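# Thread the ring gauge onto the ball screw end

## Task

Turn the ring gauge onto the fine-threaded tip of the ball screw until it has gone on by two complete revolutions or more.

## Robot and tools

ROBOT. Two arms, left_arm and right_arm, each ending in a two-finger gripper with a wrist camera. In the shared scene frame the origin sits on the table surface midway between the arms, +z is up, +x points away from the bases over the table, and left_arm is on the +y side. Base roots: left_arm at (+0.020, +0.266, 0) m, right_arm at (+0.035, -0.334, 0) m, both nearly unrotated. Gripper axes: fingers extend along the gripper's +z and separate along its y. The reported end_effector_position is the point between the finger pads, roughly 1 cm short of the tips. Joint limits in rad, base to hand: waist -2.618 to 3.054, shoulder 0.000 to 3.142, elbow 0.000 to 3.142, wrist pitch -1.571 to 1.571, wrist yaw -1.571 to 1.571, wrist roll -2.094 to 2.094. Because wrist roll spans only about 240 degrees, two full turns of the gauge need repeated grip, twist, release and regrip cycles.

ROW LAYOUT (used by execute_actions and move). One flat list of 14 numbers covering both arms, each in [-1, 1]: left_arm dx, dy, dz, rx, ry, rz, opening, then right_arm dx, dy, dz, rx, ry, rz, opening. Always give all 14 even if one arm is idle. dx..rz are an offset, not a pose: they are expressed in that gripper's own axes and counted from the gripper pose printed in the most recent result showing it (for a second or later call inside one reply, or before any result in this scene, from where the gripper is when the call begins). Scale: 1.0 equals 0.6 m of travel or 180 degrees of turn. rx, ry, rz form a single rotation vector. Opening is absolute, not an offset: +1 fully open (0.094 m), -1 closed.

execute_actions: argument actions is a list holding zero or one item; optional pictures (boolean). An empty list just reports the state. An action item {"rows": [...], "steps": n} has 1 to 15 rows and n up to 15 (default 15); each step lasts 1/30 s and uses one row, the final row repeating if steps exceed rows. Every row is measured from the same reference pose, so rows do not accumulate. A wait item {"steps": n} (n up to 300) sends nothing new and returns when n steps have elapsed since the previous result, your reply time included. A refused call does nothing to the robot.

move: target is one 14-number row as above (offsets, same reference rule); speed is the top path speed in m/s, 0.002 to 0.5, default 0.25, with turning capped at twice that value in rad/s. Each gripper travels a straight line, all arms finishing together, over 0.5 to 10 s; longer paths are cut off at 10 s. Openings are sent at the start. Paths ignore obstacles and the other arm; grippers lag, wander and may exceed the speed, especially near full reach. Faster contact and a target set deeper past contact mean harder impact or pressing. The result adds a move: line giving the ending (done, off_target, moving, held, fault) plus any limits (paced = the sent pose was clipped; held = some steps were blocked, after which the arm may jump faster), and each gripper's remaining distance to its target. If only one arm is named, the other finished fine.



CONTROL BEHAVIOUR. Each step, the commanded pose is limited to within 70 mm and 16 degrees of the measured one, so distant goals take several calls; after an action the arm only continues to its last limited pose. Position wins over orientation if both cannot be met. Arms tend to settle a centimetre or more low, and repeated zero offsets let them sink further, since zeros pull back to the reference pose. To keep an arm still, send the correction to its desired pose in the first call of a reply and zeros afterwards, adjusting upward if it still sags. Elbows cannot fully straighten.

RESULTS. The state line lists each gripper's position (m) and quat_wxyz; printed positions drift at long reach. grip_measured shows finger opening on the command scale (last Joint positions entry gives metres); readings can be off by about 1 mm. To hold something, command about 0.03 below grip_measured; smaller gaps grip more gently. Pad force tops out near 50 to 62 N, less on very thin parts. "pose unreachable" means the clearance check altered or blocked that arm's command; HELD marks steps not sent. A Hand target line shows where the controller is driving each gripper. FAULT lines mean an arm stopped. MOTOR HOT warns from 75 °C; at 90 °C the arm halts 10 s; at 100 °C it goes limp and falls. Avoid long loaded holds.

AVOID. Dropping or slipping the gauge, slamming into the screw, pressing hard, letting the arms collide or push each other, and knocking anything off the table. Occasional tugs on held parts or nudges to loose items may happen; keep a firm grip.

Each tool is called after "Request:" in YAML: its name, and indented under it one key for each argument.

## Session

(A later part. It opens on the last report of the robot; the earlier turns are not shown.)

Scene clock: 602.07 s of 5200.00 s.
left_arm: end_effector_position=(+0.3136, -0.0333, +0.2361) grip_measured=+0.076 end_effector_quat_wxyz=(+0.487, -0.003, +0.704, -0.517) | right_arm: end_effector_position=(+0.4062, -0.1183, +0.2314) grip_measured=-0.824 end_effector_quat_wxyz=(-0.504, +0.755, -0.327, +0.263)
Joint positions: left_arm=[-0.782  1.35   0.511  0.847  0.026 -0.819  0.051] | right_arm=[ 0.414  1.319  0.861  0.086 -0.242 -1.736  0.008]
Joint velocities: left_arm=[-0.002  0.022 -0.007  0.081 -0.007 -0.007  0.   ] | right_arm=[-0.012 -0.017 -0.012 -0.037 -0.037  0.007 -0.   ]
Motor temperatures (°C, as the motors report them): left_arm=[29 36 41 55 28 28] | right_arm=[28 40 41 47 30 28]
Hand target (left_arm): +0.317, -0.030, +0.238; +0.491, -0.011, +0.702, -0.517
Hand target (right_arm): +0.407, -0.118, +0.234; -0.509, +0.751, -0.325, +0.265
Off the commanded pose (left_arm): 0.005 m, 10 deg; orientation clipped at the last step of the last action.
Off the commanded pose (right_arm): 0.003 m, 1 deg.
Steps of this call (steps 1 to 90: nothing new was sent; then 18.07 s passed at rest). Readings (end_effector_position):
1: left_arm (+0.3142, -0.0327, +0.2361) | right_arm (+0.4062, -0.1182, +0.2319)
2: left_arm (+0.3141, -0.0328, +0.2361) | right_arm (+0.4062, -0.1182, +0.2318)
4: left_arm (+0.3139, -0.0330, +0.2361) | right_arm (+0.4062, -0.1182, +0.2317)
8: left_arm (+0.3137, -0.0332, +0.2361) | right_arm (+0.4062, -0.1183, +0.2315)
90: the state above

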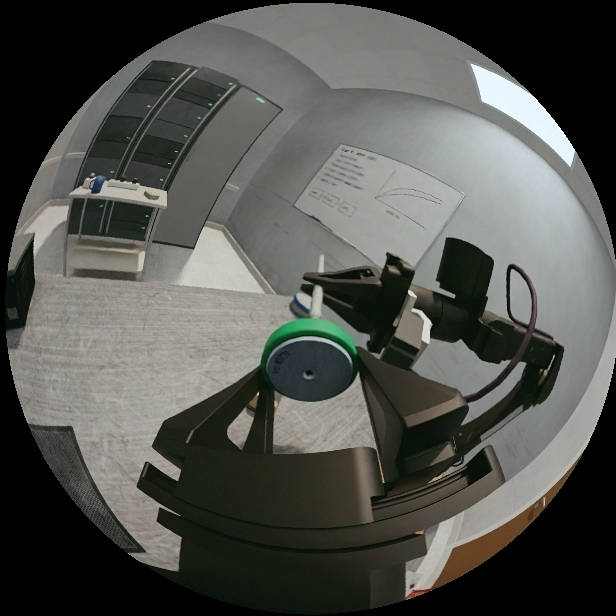

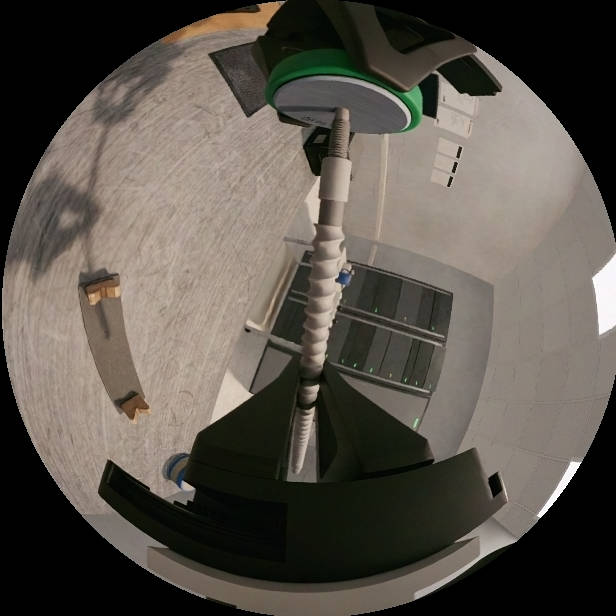

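Request:
move:
  target: [-0.0073,0.0025,0,-0.006,-0.005,0.255,0.035, 0.001,-0.005,0,0.004,0.0007,-0.0015,-0.87]
  speed: 0.4

Request:
execute_actions:
  actions:
    - {"rows": [[-0.003,0,0,0,-0.0022,0,0.035, -0.002,-0.0026,0,0.002,0.0004,-0.0008,-0.87],[-0.003,0,0,0,-0.0022,0,0.035, -0.004,-0.0026,0,0.002,0.0004,-0.0008,-0.87],[-0.003,0,0,0,-0.0022,0,0.035, -0.006,-0.0026,0,0.002,0.0004,-0.0008,-0.87],[-0.003,0,0,0,-0.0022,0,0.035, -0.008,-0.0026,-0.001,0.002,0.0004,-0.0008,-0.87],[-0.003,0,0,0,-0.0022,0,0.035, -0.010,-0.0026,-0.001,0.002,0.0004,-0.0008,-0.87],[-0.003,0,0,0,-0.0022,0,0.035, -0.012,-0.0026,-0.001,0.002,0.0004,-0.0008,-0.87]], "steps": 15}

Request:
zoom_image:
  camera: "cam_right_wrist"
  region: [260, 20, 430, 190]

Scene clock: 626.73 s of 5200.00 s.
left_arm: end_effector_position=(+0.3156, -0.0314, +0.2334) grip_measured=+0.076 end_effector_quat_wxyz=(+0.647, +0.264, +0.657, -0.284) | right_arm: end_effector_position=(+0.4057, -0.1187, +0.2299) grip_measured=-0.824 end_effector_quat_wxyz=(-0.502, +0.756, -0.328, +0.262)
Joint positions: left_arm=[-0.782  1.35   0.511  0.836  0.011 -0.031  0.051] | right_arm=[ 0.414  1.319  0.861  0.079 -0.24  -1.737  0.008]
Joint velocities: left_arm=[-0.012 -0.002 -0.002 -0.066 -0.007  0.022 -0.001] | right_arm=[-0.022  0.002 -0.002 -0.095  0.095 -0.037  0.001]
Motor temperatures (°C, as the motors report them): left_arm=[29 36 41 55 28 28] | right_arm=[28 40 42 48 30 28]
Hand target (left_arm): +0.317, -0.030, +0.238; +0.655, +0.264, +0.651, -0.280
Hand target (right_arm): +0.407, -0.118, +0.234; -0.508, +0.752, -0.324, +0.267
Off the commanded pose (left_arm): 0.005 m, 1 deg.
Off the commanded pose (right_arm): 0.005 m, 1 deg.
After step 90, 20.00 s passed at rest.
move: done

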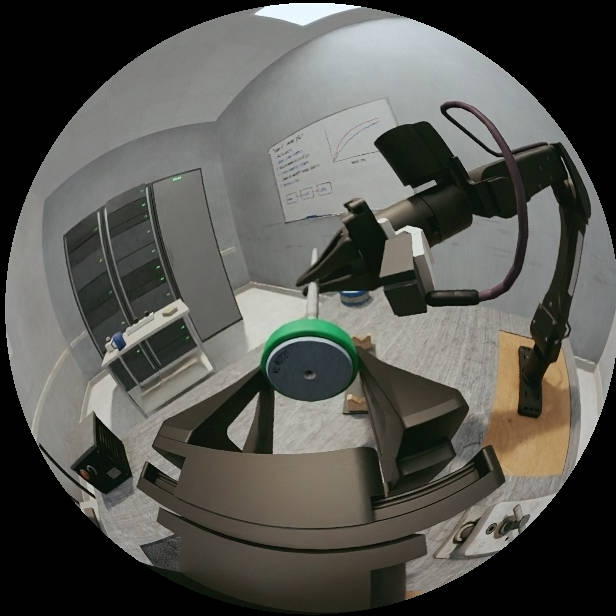

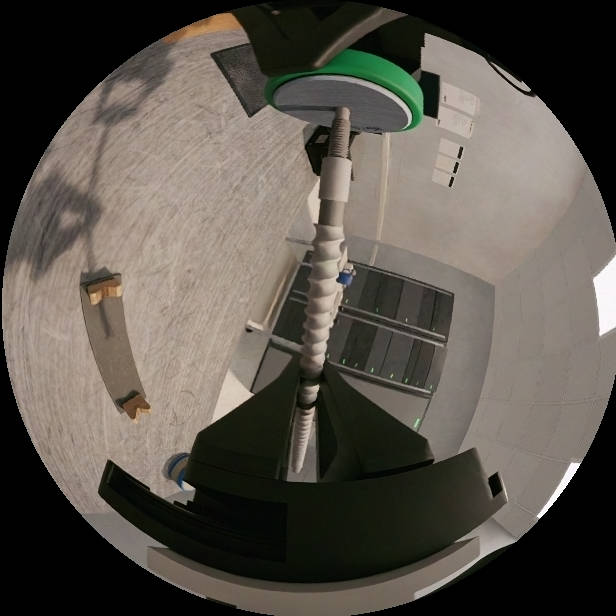

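Scene clock: 627.23 s of 5200.00 s.
left_arm: end_effector_position=(+0.3161, -0.0308, +0.2321) grip_measured=+0.076 end_effector_quat_wxyz=(+0.645, +0.264, +0.659, -0.282) | right_arm: end_effector_position=(+0.4060, -0.1185, +0.2289) grip_measured=-0.824 end_effector_quat_wxyz=(-0.497, +0.756, -0.331, +0.267)
Joint positions: left_arm=[-0.782  1.35   0.511  0.831  0.007 -0.031  0.051] | right_arm=[ 0.425  1.319  0.861  0.076 -0.214 -1.736  0.008]
Joint velocities: left_arm=[-0.007 -0.012  0.012  0.051 -0.066 -0.022 -0.001] | right_arm=[-0.002 -0.017  0.017 -0.022 -0.022  0.007  0.001]
Motor temperatures (°C, as the motors report them): left_arm=[29 36 41 55 28 28] | right_arm=[28 40 42 48 30 28]
Hand target (left_arm): +0.316, -0.031, +0.235; +0.649, +0.263, +0.655, -0.285
Hand target (right_arm): +0.401, -0.113, +0.231; -0.504, +0.755, -0.326, +0.264
Off the commanded pose (left_arm): 0.003 m, 1 deg.
Off the commanded pose (right_arm): 0.008 m, 1 deg.
Steps of this call (steps 1 to 15: all 15 steps of this action). Readings (end_effector_position):
1: left_arm (+0.3156, -0.0314, +0.2334) | right_arm (+0.4058, -0.1189, +0.2298)
2: left_arm (+0.3156, -0.0314, +0.2333) | right_arm (+0.4058, -0.1189, +0.2298)
4: left_arm (+0.3156, -0.0314, +0.2331) | right_arm (+0.4057, -0.1186, +0.2297)
8: left_arm (+0.3160, -0.0310, +0.2325) | right_arm (+0.4060, -0.1184, +0.2294)
15: the state above

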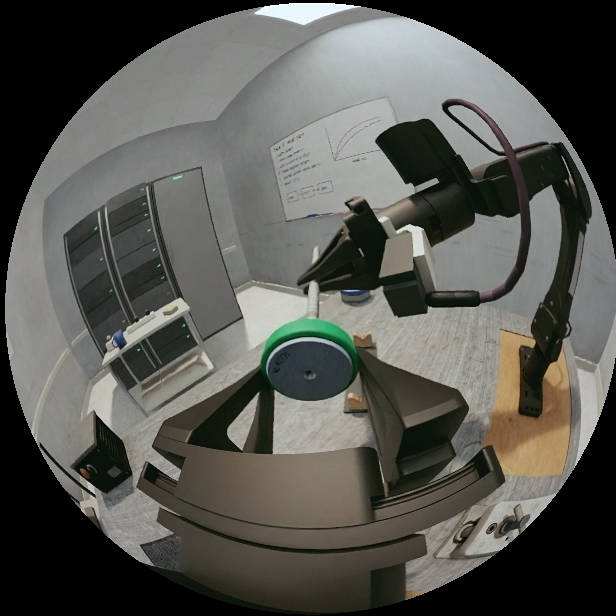

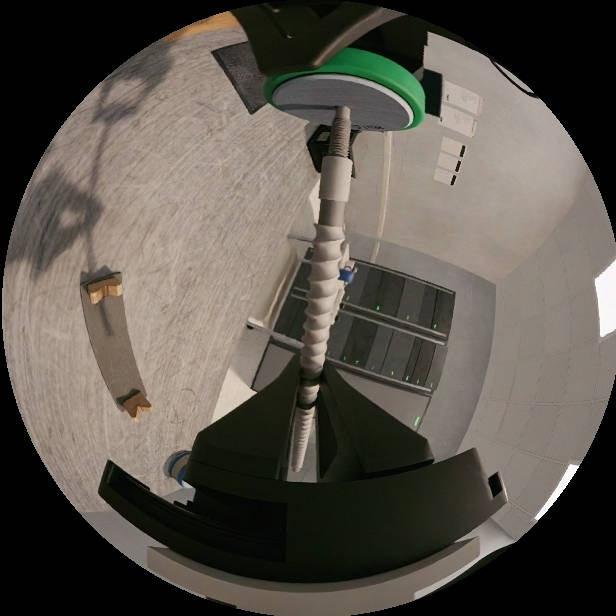

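Region (260, 20, 430, 190) of cam_right_wrist's 616x616 image, scaled by 2.965, with more detail than that image has.

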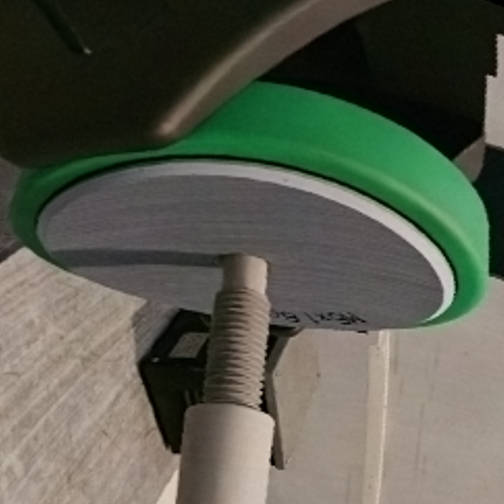

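Request:
execute_actions:
  actions:
    - {"rows": [[-0.009,0.001,0,-0.001,-0.007,0,0.035, 0.0,-0.007,0,0.006,-0.004,-0.002,-0.87],[-0.014,0.002,0,-0.002,-0.011,0,0.035, 0.0,-0.011,0,0.010,-0.006,-0.003,-0.87],[-0.0183,0.002,0,-0.002,-0.014,0,0.035, 0.0,-0.0143,0,0.0126,-0.0074,-0.0042,-0.87]], "steps": 15}
  pictures: false

Request:
wait:
  seconds: 0.7

Request:
zoom_image:
  camera: "cam_right_wrist"
  region: [260, 20, 430, 190]

Request:
zoom_image:
  camera: "cam_left_wrist"
  region: [250, 240, 380, 410]

Scene clock: 650.57 s of 5200.00 s.
left_arm: end_effector_position=(+0.3162, -0.0308, +0.2336) grip_measured=+0.076 end_effector_quat_wxyz=(+0.647, +0.263, +0.657, -0.283) | right_arm: end_effector_position=(+0.4063, -0.1181, +0.2313) grip_measured=-0.824 end_effector_quat_wxyz=(-0.502, +0.756, -0.325, +0.267)
Joint positions: left_arm=[-0.782  1.35   0.511  0.837  0.006 -0.031  0.051] | right_arm=[ 0.417  1.319  0.861  0.086 -0.234 -1.743  0.008]
Joint velocities: left_arm=[-0.002 -0.007 -0.007 -0.007  0.007 -0.051 -0.   ] | right_arm=[ 0.017 -0.017 -0.002 -0.037 -0.022  0.007  0.   ]
Motor temperatures (°C, as the motors report them): left_arm=[29 36 41 55 28 28] | right_arm=[28 40 41 48 30 28]
Hand target (left_arm): +0.317, -0.030, +0.243; +0.660, +0.256, +0.646, -0.286
Hand target (right_arm): +0.408, -0.116, +0.237; -0.513, +0.751, -0.315, +0.269
Off the commanded pose (left_arm): 0.010 m, 2 deg.
Off the commanded pose (right_arm): 0.006 m, 2 deg.
Steps of this call (steps 1 to 90: nothing new was sent; then 19.83 s passed at rest; steps 91 to 105: all 15 steps of this action). Readings (end_effector_position):
91: left_arm (+0.3162, -0.0308, +0.2320) | right_arm (+0.4060, -0.1186, +0.2289)
92: left_arm (+0.3162, -0.0308, +0.2320) | right_arm (+0.4059, -0.1185, +0.2290)
94: left_arm (+0.3162, -0.0308, +0.2324) | right_arm (+0.4059, -0.1186, +0.2295)
98: left_arm (+0.3162, -0.0308, +0.2332) | right_arm (+0.4062, -0.1184, +0.2307)
105: the state above

Scene clock: 651.27 s of 5200.00 s.
left_arm: end_effector_position=(+0.3162, -0.0308, +0.2337) grip_measured=+0.076 end_effector_quat_wxyz=(+0.648, +0.263, +0.657, -0.283) | right_arm: end_effector_position=(+0.4063, -0.1181, +0.2315) grip_measured=-0.824 end_effector_quat_wxyz=(-0.502, +0.756, -0.324, +0.267)
Joint positions: left_arm=[-0.782  1.35   0.511  0.837  0.006 -0.031  0.051] | right_arm=[ 0.417  1.319  0.861  0.086 -0.234 -1.744  0.008]
Joint velocities: left_arm=[ 0.017 -0.027  0.007 -0.007  0.007  0.022  0.   ] | right_arm=[-0.007 -0.012 -0.002  0.022 -0.007  0.022 -0.001]
Motor temperatures (°C, as the motors report them): left_arm=[29 36 41 56 28 28] | right_arm=[28 40 41 48 30 28]
Hand target (left_arm): +0.317, -0.030, +0.243; +0.660, +0.256, +0.646, -0.286
Hand target (right_arm): +0.408, -0.116, +0.237; -0.514, +0.751, -0.315, +0.269
Off the commanded pose (left_arm): 0.009 m, 2 deg.
Off the commanded pose (right_arm): 0.006 m, 2 deg.
Steps of this call (steps 1 to 21: nothing new was sent). Readings (end_effector_position):
1: left_arm (+0.3162, -0.0308, +0.2336) | right_arm (+0.4063, -0.1181, +0.2314)
2: left_arm (+0.3162, -0.0308, +0.2337) | right_arm (+0.4062, -0.1181, +0.2314)
4: left_arm (+0.3162, -0.0308, +0.2337) | right_arm (+0.4062, -0.1181, +0.2314)
8: left_arm (+0.3162, -0.0308, +0.2337) | right_arm (+0.4062, -0.1181, +0.2314)
21: the state above

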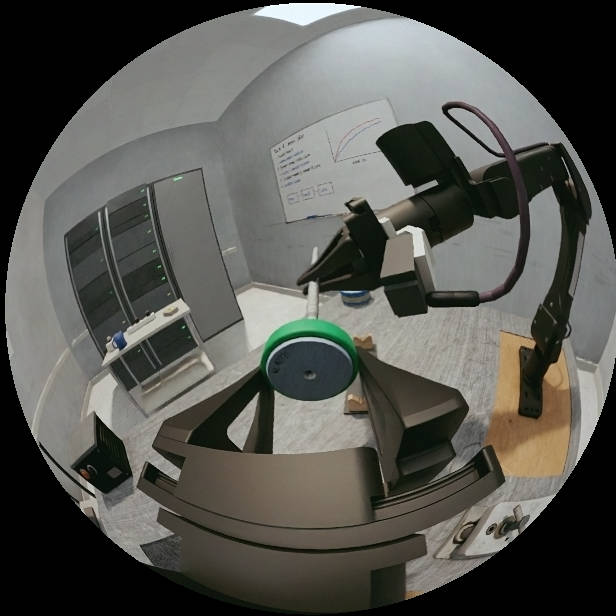

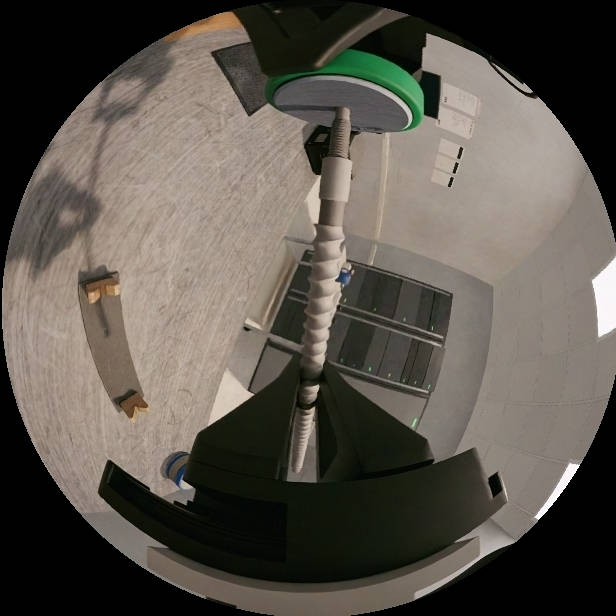

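Region (260, 20, 430, 190) of cam_right_wrist's 616x616 image, scaled by 2.965, with more detail than that image has.

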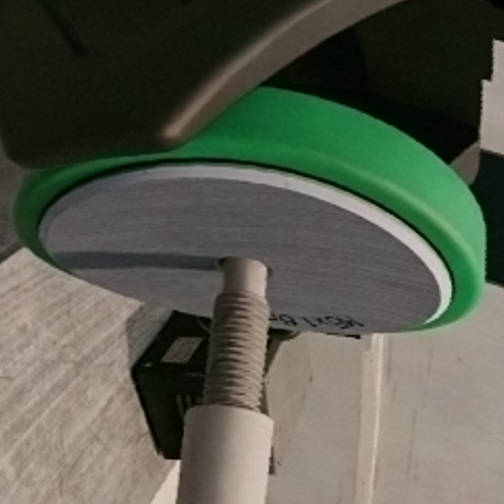

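Region (250, 240, 380, 410) of cam_left_wrist's 616x616 image, scaled by 2.965, with more detail than that image has; it fills the left 385 columns of this view, and the rest is white.

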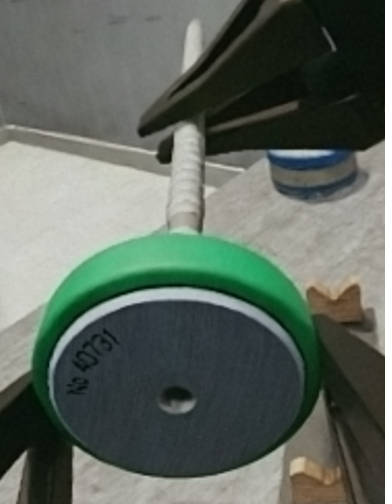

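Request:
execute_actions:
  actions:
    - {"rows": [[-0.017,0.002,0,-0.002,-0.013,0,0.035, 0.001,-0.0105,0,0.008,-0.001,0.0,-0.87],[-0.018,0.002,0,-0.002,-0.014,0,0.035, 0.001,-0.0105,0,0.008,-0.001,0.002,-0.87],[-0.019,0.002,0,-0.002,-0.0145,0,0.035, 0.001,-0.0105,0,0.008,-0.001,0.004,-0.87],[-0.020,0.002,0,-0.002,-0.015,0,0.035, 0.001,-0.0105,0,0.008,-0.001,0.006,-0.87],[-0.021,0.002,0,-0.002,-0.016,0,0.035, 0.001,-0.0105,0,0.008,-0.001,0.008,-0.87],[-0.022,0.002,0,-0.002,-0.0167,0,0.035, 0.001,-0.0105,0,0.008,-0.001,0.010,-0.87],[-0.023,0.002,0,-0.002,-0.0175,0,0.035, 0.001,-0.0105,0,0.008,-0.001,0.012,-0.87],[-0.024,0.002,0,-0.002,-0.0182,0,0.035, 0.001,-0.0105,0,0.008,-0.001,0.014,-0.87],[-0.025,0.002,0,-0.002,-0.019,0,0.035, 0.001,-0.0105,0,0.008,-0.001,0.016,-0.87]], "steps": 15}
  pictures: false

Request:
wait:
  seconds: 0.7

Request:
zoom_image:
  camera: "cam_right_wrist"
  region: [260, 20, 430, 190]

Request:
zoom_image:
  camera: "cam_left_wrist"
  region: [250, 240, 380, 410]

Scene clock: 673.87 s of 5200.00 s.
left_arm: end_effector_position=(+0.3169, -0.0300, +0.2371) grip_measured=+0.076 end_effector_quat_wxyz=(+0.653, +0.259, +0.653, -0.283) | right_arm: end_effector_position=(+0.4063, -0.1181, +0.2315) grip_measured=-0.824 end_effector_quat_wxyz=(-0.507, +0.750, -0.337, +0.258)
Joint positions: left_arm=[-0.782  1.35   0.511  0.851  0.    -0.031  0.051] | right_arm=[ 0.417  1.319  0.861  0.086 -0.234 -1.71   0.008]
Joint velocities: left_arm=[-0.002 -0.017  0.017  0.022 -0.037 -0.051  0.001] | right_arm=[-0.017 -0.017 -0.002  0.051  0.051 -0.022 -0.   ]
Motor temperatures (°C, as the motors report them): left_arm=[29 36 41 58 28 28] | right_arm=[28 39 42 50 30 28]
Hand target (left_arm): +0.317, -0.030, +0.249; +0.667, +0.253, +0.639, -0.288
Hand target (right_arm): +0.408, -0.117, +0.237; -0.519, +0.742, -0.339, +0.257
Off the commanded pose (left_arm): 0.012 m, 3 deg.
Off the commanded pose (right_arm): 0.006 m, 2 deg.
Steps of this call (steps 1 to 90: nothing new was sent; then 19.10 s passed at rest; steps 91 to 105: all 15 steps of this action). Readings (end_effector_position):
91: left_arm (+0.3162, -0.0308, +0.2337) | right_arm (+0.4063, -0.1181, +0.2315)
92: left_arm (+0.3162, -0.0308, +0.2339) | right_arm (+0.4063, -0.1181, +0.2315)
94: left_arm (+0.3162, -0.0308, +0.2342) | right_arm (+0.4063, -0.1181, +0.2315)
98: left_arm (+0.3164, -0.0306, +0.2354) | right_arm (+0.4063, -0.1181, +0.2315)
105: the state above

Scene clock: 674.57 s of 5200.00 s.
left_arm: end_effector_position=(+0.3171, -0.0299, +0.2377) grip_measured=+0.076 end_effector_quat_wxyz=(+0.654, +0.258, +0.653, -0.283) | right_arm: end_effector_position=(+0.4063, -0.1181, +0.2315) grip_measured=-0.824 end_effector_quat_wxyz=(-0.507, +0.749, -0.339, +0.257)
Joint positions: left_arm=[-0.782  1.35   0.511  0.853 -0.001 -0.031  0.051] | right_arm=[ 0.417  1.319  0.861  0.086 -0.234 -1.706  0.008]
Joint velocities: left_arm=[-0.002 -0.007 -0.027  0.037  0.037  0.051 -0.001] | right_arm=[-0.002  0.002 -0.007 -0.007  0.037 -0.022 -0.001]
Motor temperatures (°C, as the motors report them): left_arm=[29 36 41 58 28 28] | right_arm=[28 39 42 50 30 28]
Hand target (left_arm): +0.317, -0.030, +0.249; +0.668, +0.252, +0.638, -0.288
Hand target (right_arm): +0.408, -0.117, +0.237; -0.519, +0.742, -0.339, +0.257
Off the commanded pose (left_arm): 0.011 m, 2 deg.
Off the commanded pose (right_arm): 0.006 m, 2 deg.
Steps of this call (steps 1 to 21: nothing new was sent). Readings (end_effector_position):
1: left_arm (+0.3170, -0.0300, +0.2373) | right_arm (+0.4063, -0.1181, +0.2315)
2: left_arm (+0.3170, -0.0300, +0.2373) | right_arm (+0.4063, -0.1181, +0.2315)
4: left_arm (+0.3170, -0.0299, +0.2375) | right_arm (+0.4063, -0.1181, +0.2315)
8: left_arm (+0.3171, -0.0299, +0.2376) | right_arm (+0.4063, -0.1181, +0.2315)
21: the state above

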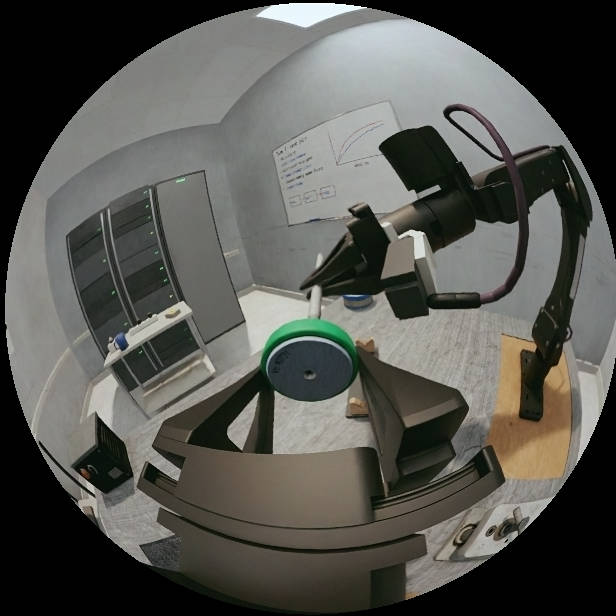

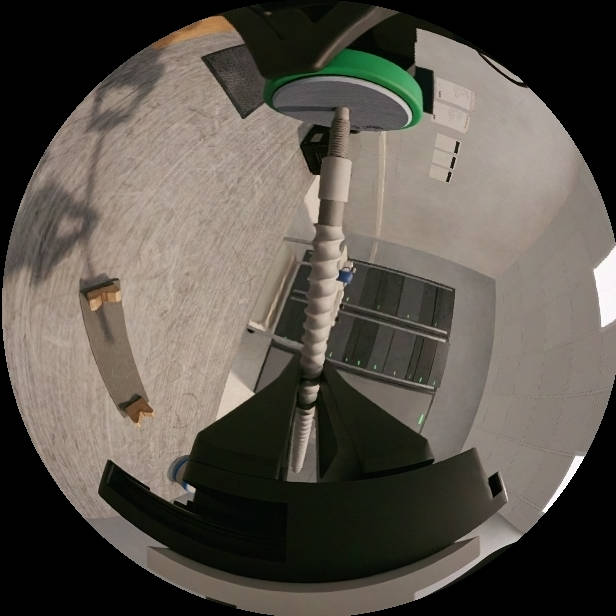

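Region (260, 20, 430, 190) of cam_right_wrist's 616x616 image, scaled by 2.965, with more detail than that image has.

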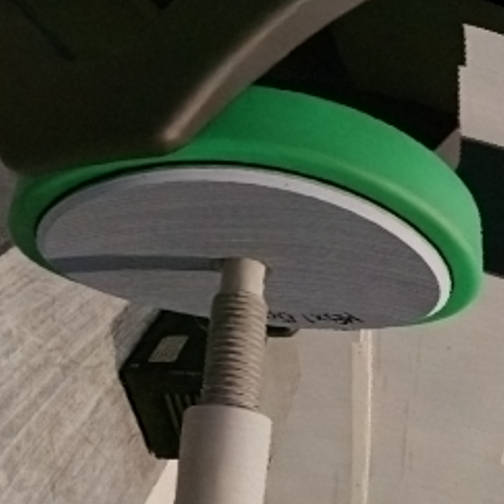

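Region (250, 240, 380, 410) of cam_left_wrist's 616x616 image, scaled by 2.965, with more detail than that image has; it fills the left 385 columns of this view, and the rest is white.

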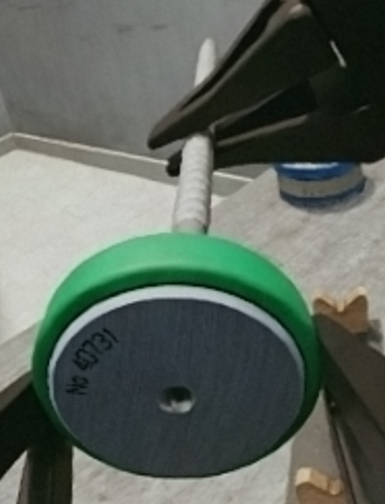

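Request:
execute_actions:
  actions: []

Scene clock: 699.57 s of 5200.00 s.
left_arm: end_effector_position=(+0.3171, -0.0299, +0.2377) grip_measured=+0.076 end_effector_quat_wxyz=(+0.654, +0.258, +0.653, -0.283) | right_arm: end_effector_position=(+0.4063, -0.1181, +0.2315) grip_measured=-0.824 end_effector_quat_wxyz=(-0.507, +0.749, -0.339, +0.257)
Joint positions: left_arm=[-0.782  1.35   0.511  0.853 -0.001 -0.031  0.051] | right_arm=[ 0.417  1.319  0.861  0.086 -0.234 -1.705  0.008]
Joint velocities: left_arm=[-0.007  0.012  0.007 -0.007  0.007 -0.066 -0.   ] | right_arm=[-0.022 -0.012 -0.017  0.022 -0.081 -0.007 -0.001]
Motor temperatures (°C, as the motors report them): left_arm=[29 36 41 59 28 28] | right_arm=[28 39 42 50 30 28]
Hand target (left_arm): +0.317, -0.030, +0.249; +0.668, +0.252, +0.638, -0.288
Hand target (right_arm): +0.408, -0.117, +0.237; -0.519, +0.742, -0.339, +0.257
Off the commanded pose (left_arm): 0.011 m, 2 deg.
Off the commanded pose (right_arm): 0.006 m, 2 deg.
Steps of this call (steps 1 to 90: nothing new was sent; then 22.00 s passed at rest). Readings (end_effector_position):
1: left_arm (+0.3171, -0.0299, +0.2377) | right_arm (+0.4063, -0.1181, +0.2315)
2: left_arm (+0.3171, -0.0299, +0.2377) | right_arm (+0.4063, -0.1181, +0.2315)
4: left_arm (+0.3171, -0.0299, +0.2377) | right_arm (+0.4063, -0.1181, +0.2315)
8: left_arm (+0.3171, -0.0299, +0.2377) | right_arm (+0.4063, -0.1181, +0.2315)
90: the state above

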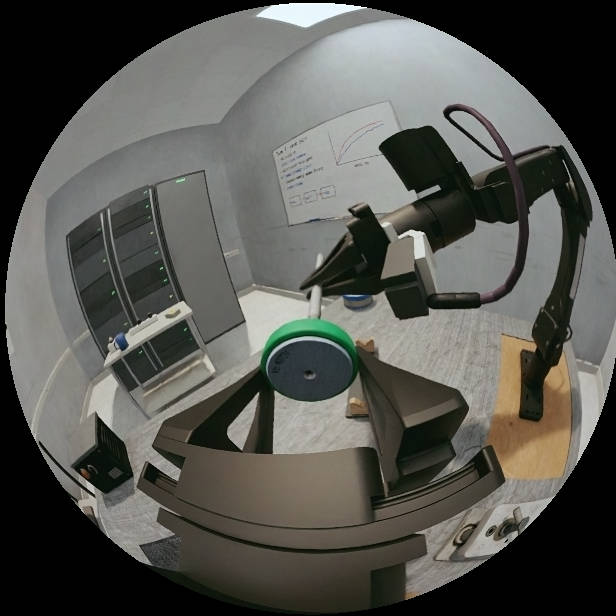

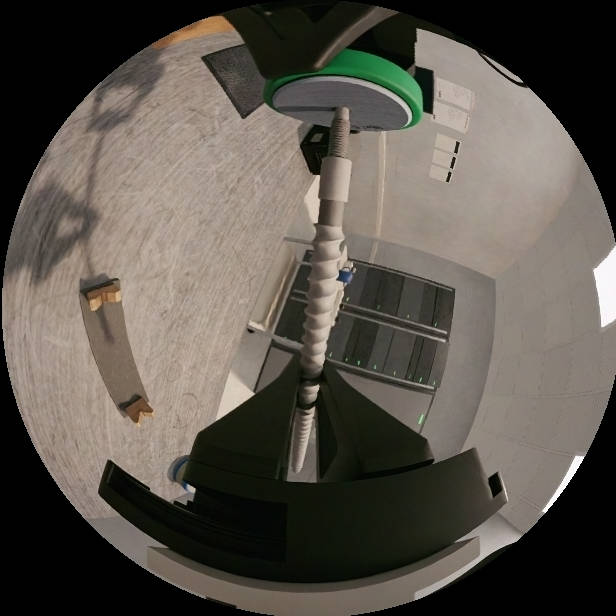

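Request:
zoom_image:
  camera: "cam_right_wrist"
  region: [260, 20, 430, 190]

Request:
zoom_image:
  camera: "cam_left_wrist"
  region: [250, 240, 380, 410]

Region (260, 20, 430, 190) of cam_right_wrist's 616x616 image, scaled by 2.965, with more detail than that image has.

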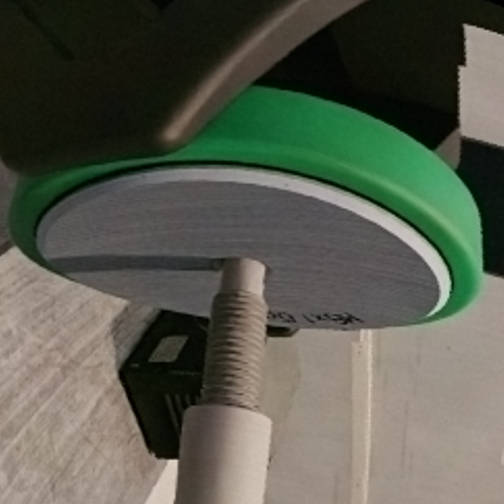

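Region (250, 240, 380, 410) of cam_left_wrist's 616x616 image, scaled by 2.965, with more detail than that image has; it fills the left 385 columns of this view, and the rest is white.

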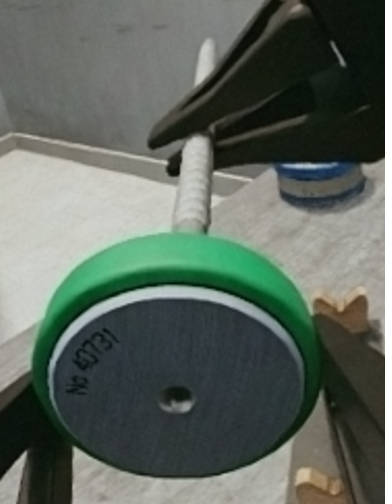

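Request:
execute_actions:
  actions:
    - {"rows": [[-0.019,-0.0035,0,0.0038,-0.014,0,0.035,-0.0049,-0.0113,0,0.0089,-0.0073,0.004,-0.87]], "steps": 15}

Request:
zoom_image:
  camera: "cam_right_wrist"
  region: [260, 20, 430, 190]

Request:
zoom_image:
  camera: "cam_left_wrist"
  region: [250, 240, 380, 410]

Scene clock: 725.10 s of 5200.00 s.
left_arm: end_effector_position=(+0.3171, -0.0299, +0.2377) grip_measured=+0.076 end_effector_quat_wxyz=(+0.654, +0.258, +0.653, -0.283) | right_arm: end_effector_position=(+0.4062, -0.1180, +0.2315) grip_measured=-0.824 end_effector_quat_wxyz=(-0.508, +0.749, -0.339, +0.257)
Joint positions: left_arm=[-0.782  1.35   0.511  0.853 -0.001 -0.031  0.051] | right_arm=[ 0.417  1.319  0.861  0.086 -0.235 -1.705  0.008]
Joint velocities: left_arm=[-0.037  0.007 -0.012 -0.007 -0.022  0.007 -0.001] | right_arm=[-0.012 -0.012  0.002 -0.037  0.007  0.051  0.   ]
Motor temperatures (°C, as the motors report them): left_arm=[29 36 41 60 28 28] | right_arm=[28 39 42 51 30 28]
Hand target (left_arm): +0.316, -0.031, +0.249; +0.666, +0.256, +0.637, -0.292
Hand target (right_arm): +0.406, -0.114, +0.238; -0.523, +0.743, -0.334, +0.250
Off the commanded pose (left_arm): 0.012 m, 3 deg.
Off the commanded pose (right_arm): 0.007 m, 2 deg.
Steps of this call (steps 1 to 90: nothing new was sent; then 22.03 s passed at rest; steps 91 to 105: all 15 steps of this action). Readings (end_effector_position):
91: left_arm (+0.3171, -0.0299, +0.2377) | right_arm (+0.4063, -0.1181, +0.2315)
92: left_arm (+0.3171, -0.0299, +0.2377) | right_arm (+0.4062, -0.1180, +0.2315)
94: left_arm (+0.3171, -0.0299, +0.2377) | right_arm (+0.4062, -0.1180, +0.2315)
98: left_arm (+0.3171, -0.0299, +0.2377) | right_arm (+0.4062, -0.1180, +0.2315)
105: the state above

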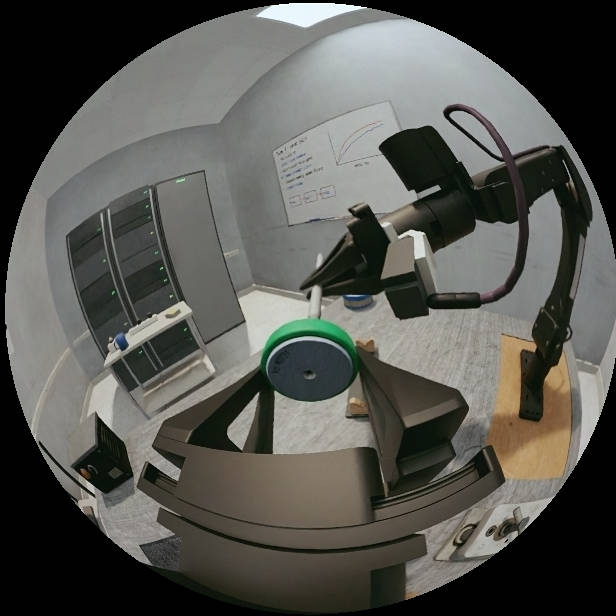

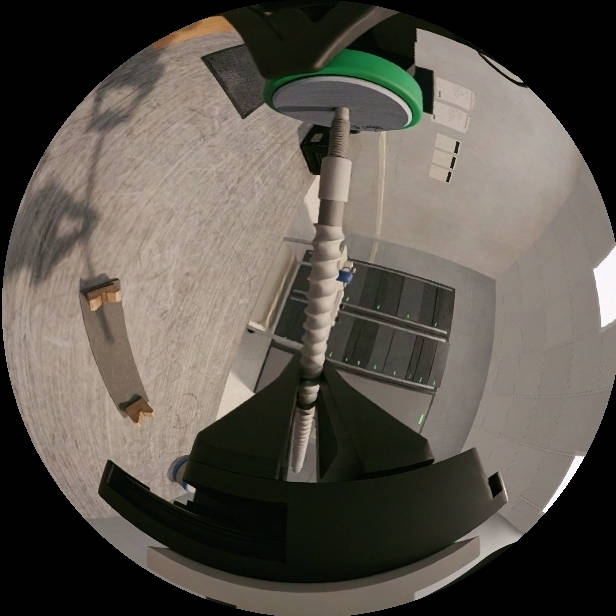

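Region (260, 20, 430, 190) of cam_right_wrist's 616x616 image, scaled by 2.965, with more detail than that image has.

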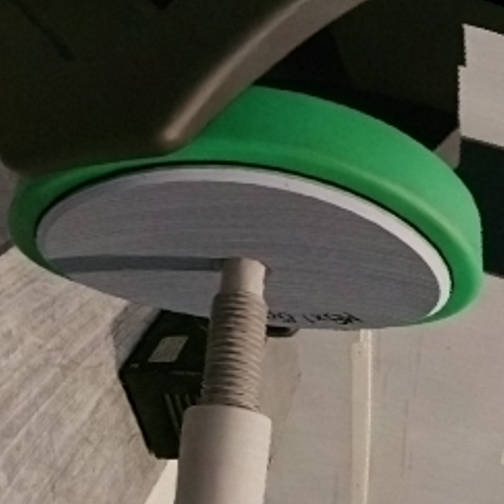

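Region (250, 240, 380, 410) of cam_left_wrist's 616x616 image, scaled by 2.965, with more detail than that image has; it fills the left 385 columns of this view, and the rest is white.

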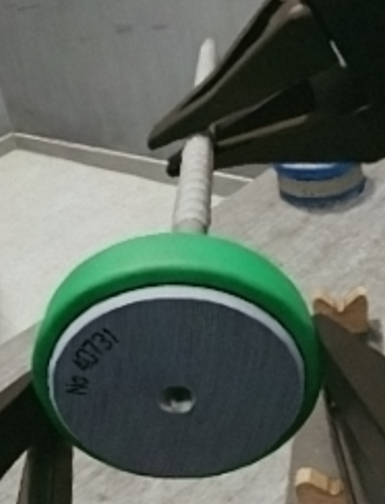

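Request:
execute_actions:
  actions:
    - {"rows": [[-0.019,-0.0085,0,0.009,-0.014,0,0.035,-0.0108,-0.0121,0,0.0097,-0.0137,0.004,-0.87]], "steps": 15}
  pictures: false

Scene clock: 733.63 s of 5200.00 s.
left_arm: end_effector_position=(+0.3156, -0.0313, +0.2386) grip_measured=+0.076 end_effector_quat_wxyz=(+0.653, +0.262, +0.650, -0.287) | right_arm: end_effector_position=(+0.4041, -0.1153, +0.2318) grip_measured=-0.824 end_effector_quat_wxyz=(-0.512, +0.751, -0.333, +0.250)
Joint positions: left_arm=[-0.782  1.35   0.511  0.857  0.011 -0.031  0.051] | right_arm=[ 0.417  1.319  0.861  0.086 -0.256 -1.705  0.008]
Joint velocities: left_arm=[-0.012 -0.002  0.002  0.007  0.037 -0.007  0.   ] | right_arm=[-0.007 -0.007  0.002 -0.037 -0.007  0.081 -0.001]
Motor temperatures (°C, as the motors report them): left_arm=[29 36 41 60 28 28] | right_arm=[28 39 42 51 30 28]
Hand target (left_arm): +0.313, -0.033, +0.249; +0.664, +0.262, +0.634, -0.297
Hand target (right_arm): +0.404, -0.111, +0.238; -0.527, +0.745, -0.329, +0.243
Off the commanded pose (left_arm): 0.011 m, 3 deg.
Off the commanded pose (right_arm): 0.007 m, 2 deg.
Steps of this call (steps 1 to 90: nothing new was sent; then 5.03 s passed at rest; steps 91 to 105: all 15 steps of this action). Readings (end_effector_position):
91: left_arm (+0.3169, -0.0300, +0.2377) | right_arm (+0.4061, -0.1178, +0.2315)
92: left_arm (+0.3167, -0.0303, +0.2378) | right_arm (+0.4059, -0.1175, +0.2316)
94: left_arm (+0.3164, -0.0305, +0.2381) | right_arm (+0.4055, -0.1171, +0.2316)
98: left_arm (+0.3160, -0.0309, +0.2383) | right_arm (+0.4048, -0.1162, +0.2317)
105: the state above

Request:
execute_actions:
  actions: []

Request:
zoom_image:
  camera: "cam_right_wrist"
  region: [260, 20, 430, 190]

Request:
zoom_image:
  camera: "cam_left_wrist"
  region: [250, 240, 380, 410]

Scene clock: 737.47 s of 5200.00 s.
left_arm: end_effector_position=(+0.3153, -0.0316, +0.2389) grip_measured=+0.076 end_effector_quat_wxyz=(+0.653, +0.262, +0.649, -0.288) | right_arm: end_effector_position=(+0.4035, -0.1145, +0.2319) grip_measured=-0.824 end_effector_quat_wxyz=(-0.513, +0.752, -0.332, +0.248)
Joint positions: left_arm=[-0.782  1.35   0.511  0.858  0.013 -0.031  0.051] | right_arm=[ 0.417  1.319  0.861  0.086 -0.261 -1.705  0.008]
Joint velocities: left_arm=[ 0.007 -0.012 -0.002  0.007 -0.007  0.022 -0.001] | right_arm=[-0.007  0.012  0.012  0.007 -0.022 -0.022 -0.   ]
Motor temperatures (°C, as the motors report them): left_arm=[29 36 41 60 28 28] | right_arm=[28 39 42 51 30 28]
Hand target (left_arm): +0.313, -0.033, +0.249; +0.664, +0.262, +0.634, -0.297
Hand target (right_arm): +0.404, -0.111, +0.238; -0.527, +0.745, -0.329, +0.243
Off the commanded pose (left_arm): 0.011 m, 2 deg.
Off the commanded pose (right_arm): 0.007 m, 2 deg.
Steps of this call (steps 1 to 90: nothing new was sent; then 0.83 s passed at rest). Readings (end_effector_position):
1: left_arm (+0.3156, -0.0314, +0.2387) | right_arm (+0.4040, -0.1152, +0.2318)
2: left_arm (+0.3155, -0.0314, +0.2387) | right_arm (+0.4040, -0.1151, +0.2319)
4: left_arm (+0.3155, -0.0314, +0.2387) | right_arm (+0.4038, -0.1150, +0.2319)
8: left_arm (+0.3154, -0.0315, +0.2388) | right_arm (+0.4037, -0.1148, +0.2319)
90: the state above

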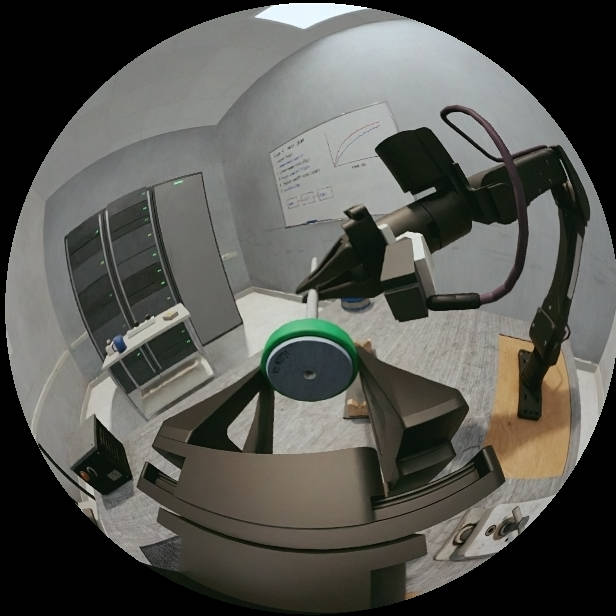

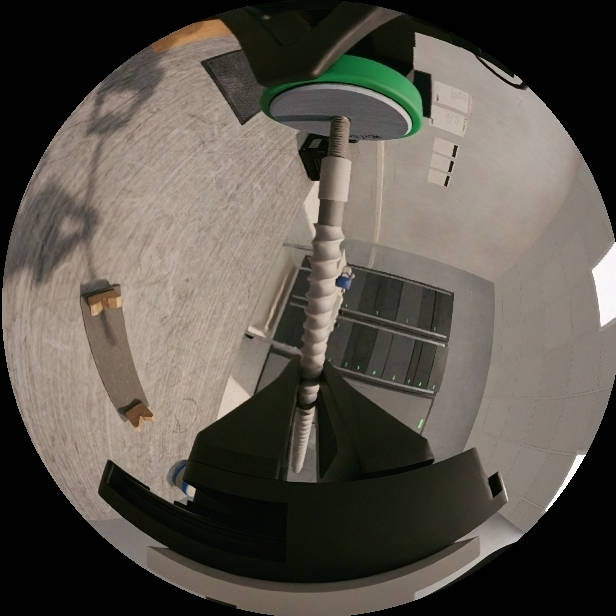

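Region (260, 20, 430, 190) of cam_right_wrist's 616x616 image, scaled by 2.965, with more detail than that image has.

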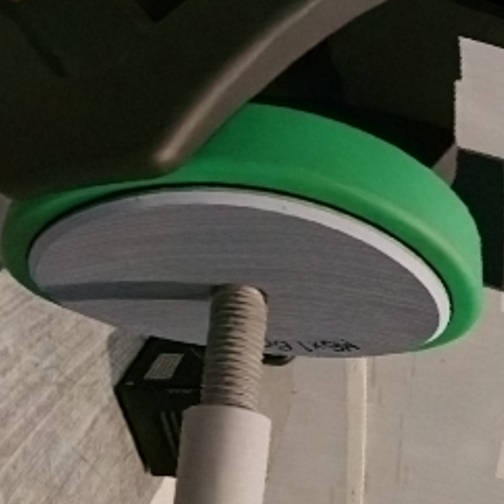

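Region (250, 240, 380, 410) of cam_left_wrist's 616x616 image, scaled by 2.965, with more detail than that image has; it fills the left 385 columns of this view, and the rest is white.

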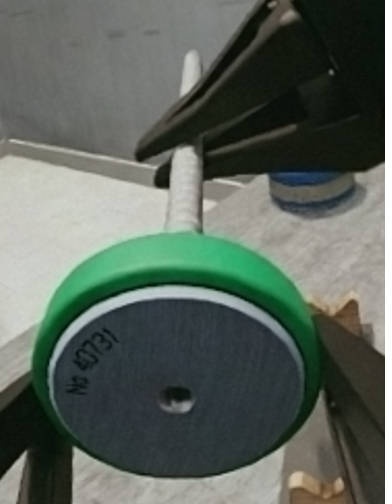

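Request:
execute_actions:
  actions:
    - {"rows": [[-0.0168,0.001,0,-0.001,-0.0125,0,0.07,0.0,-0.012,0,0.009,-0.002,0.008,-0.87],[-0.0168,0.001,0,-0.001,-0.0125,0,0.08,0.0,-0.012,0,0.009,-0.002,0.008,-0.87],[-0.0168,0.001,0,-0.001,-0.0125,0,0.09,0.0,-0.012,0,0.009,-0.002,0.008,-0.87],[-0.0168,0.001,0,-0.001,-0.0125,0,0.10,0.0,-0.012,0,0.009,-0.002,0.008,-0.87],[-0.0168,0.001,0,-0.001,-0.0125,0,0.12,0.0,-0.012,0,0.009,-0.002,0.008,-0.87],[-0.0168,0.001,0,-0.001,-0.0125,0,0.15,0.0,-0.012,0,0.009,-0.002,0.008,-0.87],[-0.0168,0.001,0,-0.001,-0.0125,0,0.2,0.0,-0.012,0,0.009,-0.002,0.008,-0.87],[-0.0168,0.001,0,-0.001,-0.0125,0,0.25,0.0,-0.012,0,0.009,-0.002,0.008,-0.87],[-0.0168,0.001,0,-0.001,-0.0125,0,0.3,0.0,-0.012,0,0.009,-0.002,0.008,-0.87]], "steps": 15}

Request:
zoom_image:
  camera: "cam_right_wrist"
  region: [260, 20, 430, 190]

Request:
zoom_image:
  camera: "cam_left_wrist"
  region: [225, 240, 395, 410]

Scene clock: 763.97 s of 5200.00 s.
left_arm: end_effector_position=(+0.3154, -0.0311, +0.2473) grip_measured=+0.298 end_effector_quat_wxyz=(+0.664, +0.257, +0.638, -0.292) | right_arm: end_effector_position=(+0.4034, -0.1145, +0.2257) grip_measured=-0.824 end_effector_quat_wxyz=(-0.508, +0.755, -0.338, +0.240)
Joint positions: left_arm=[-0.782  1.35   0.511  0.892  0.011 -0.031  0.061] | right_arm=[ 0.417  1.328  0.861  0.074 -0.262 -1.698  0.008]
Joint velocities: left_arm=[ 0.007 -0.007  0.012  0.007 -0.022  0.007 -0.   ] | right_arm=[-0.007 -0.007  0.002  0.007  0.022 -0.022 -0.002]
Motor temperatures (°C, as the motors report them): left_arm=[29 36 41 61 28 28] | right_arm=[28 39 43 51 30 28]
Hand target (left_arm): +0.316, -0.031, +0.249; +0.666, +0.256, +0.637, -0.292
Hand target (right_arm): +0.405, -0.113, +0.239; -0.527, +0.741, -0.336, +0.243
Off the commanded pose (left_arm): 0.002 m, 0 deg.
Off the commanded pose (right_arm): 0.013 m, 3 deg.
Steps of this call (steps 1 to 90: nothing new was sent; then 23.00 s passed at rest; steps 91 to 105: all 15 steps of this action). Readings (end_effector_position):
91: left_arm (+0.3153, -0.0316, +0.2390) | right_arm (+0.4035, -0.1145, +0.2319)
92: left_arm (+0.3154, -0.0315, +0.2391) | right_arm (+0.4035, -0.1145, +0.2319)
94: left_arm (+0.3155, -0.0314, +0.2394) | right_arm (+0.4035, -0.1145, +0.2319)
98: left_arm (+0.3155, -0.0313, +0.2435) | right_arm (+0.4034, -0.1145, +0.2297)
105: the state above

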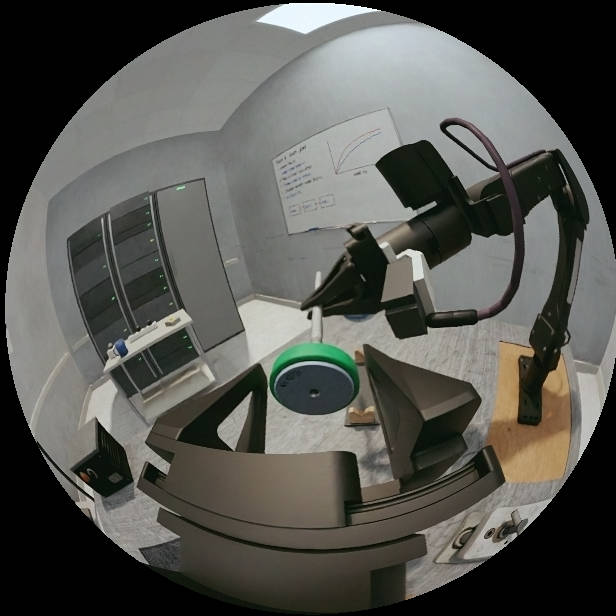

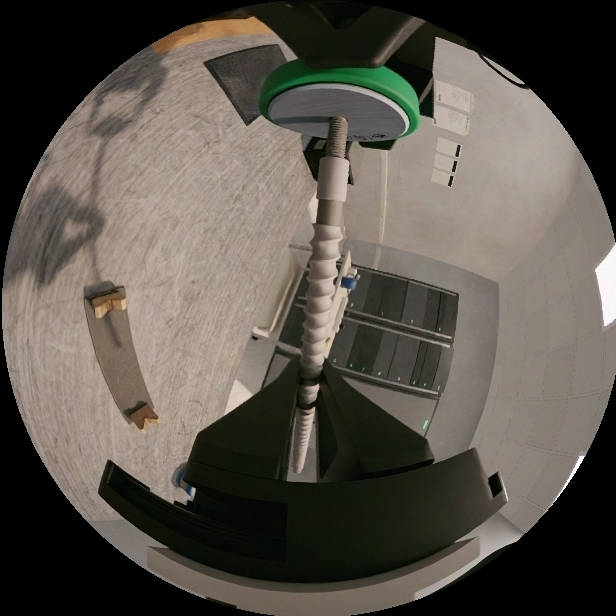

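Region (260, 20, 430, 190) of cam_right_wrist's 616x616 image, scaled by 2.965, with more detail than that image has.

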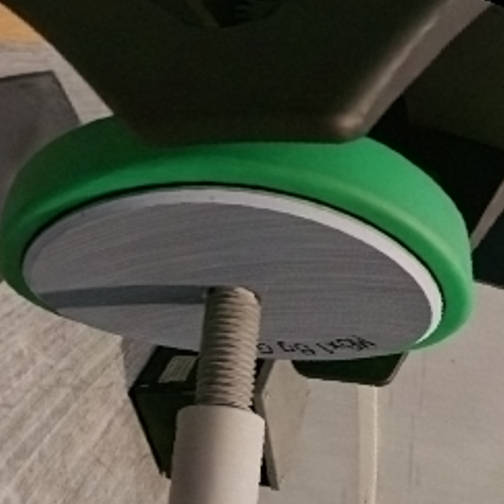

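Region (225, 240, 395, 410) of cam_left_wrist's 616x616 image, scaled by 2.965, with more detail than that image has.

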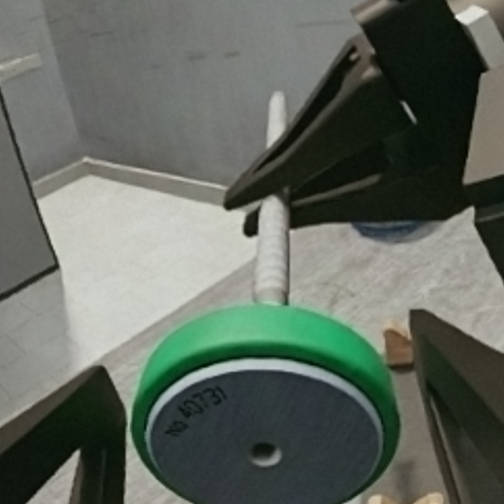

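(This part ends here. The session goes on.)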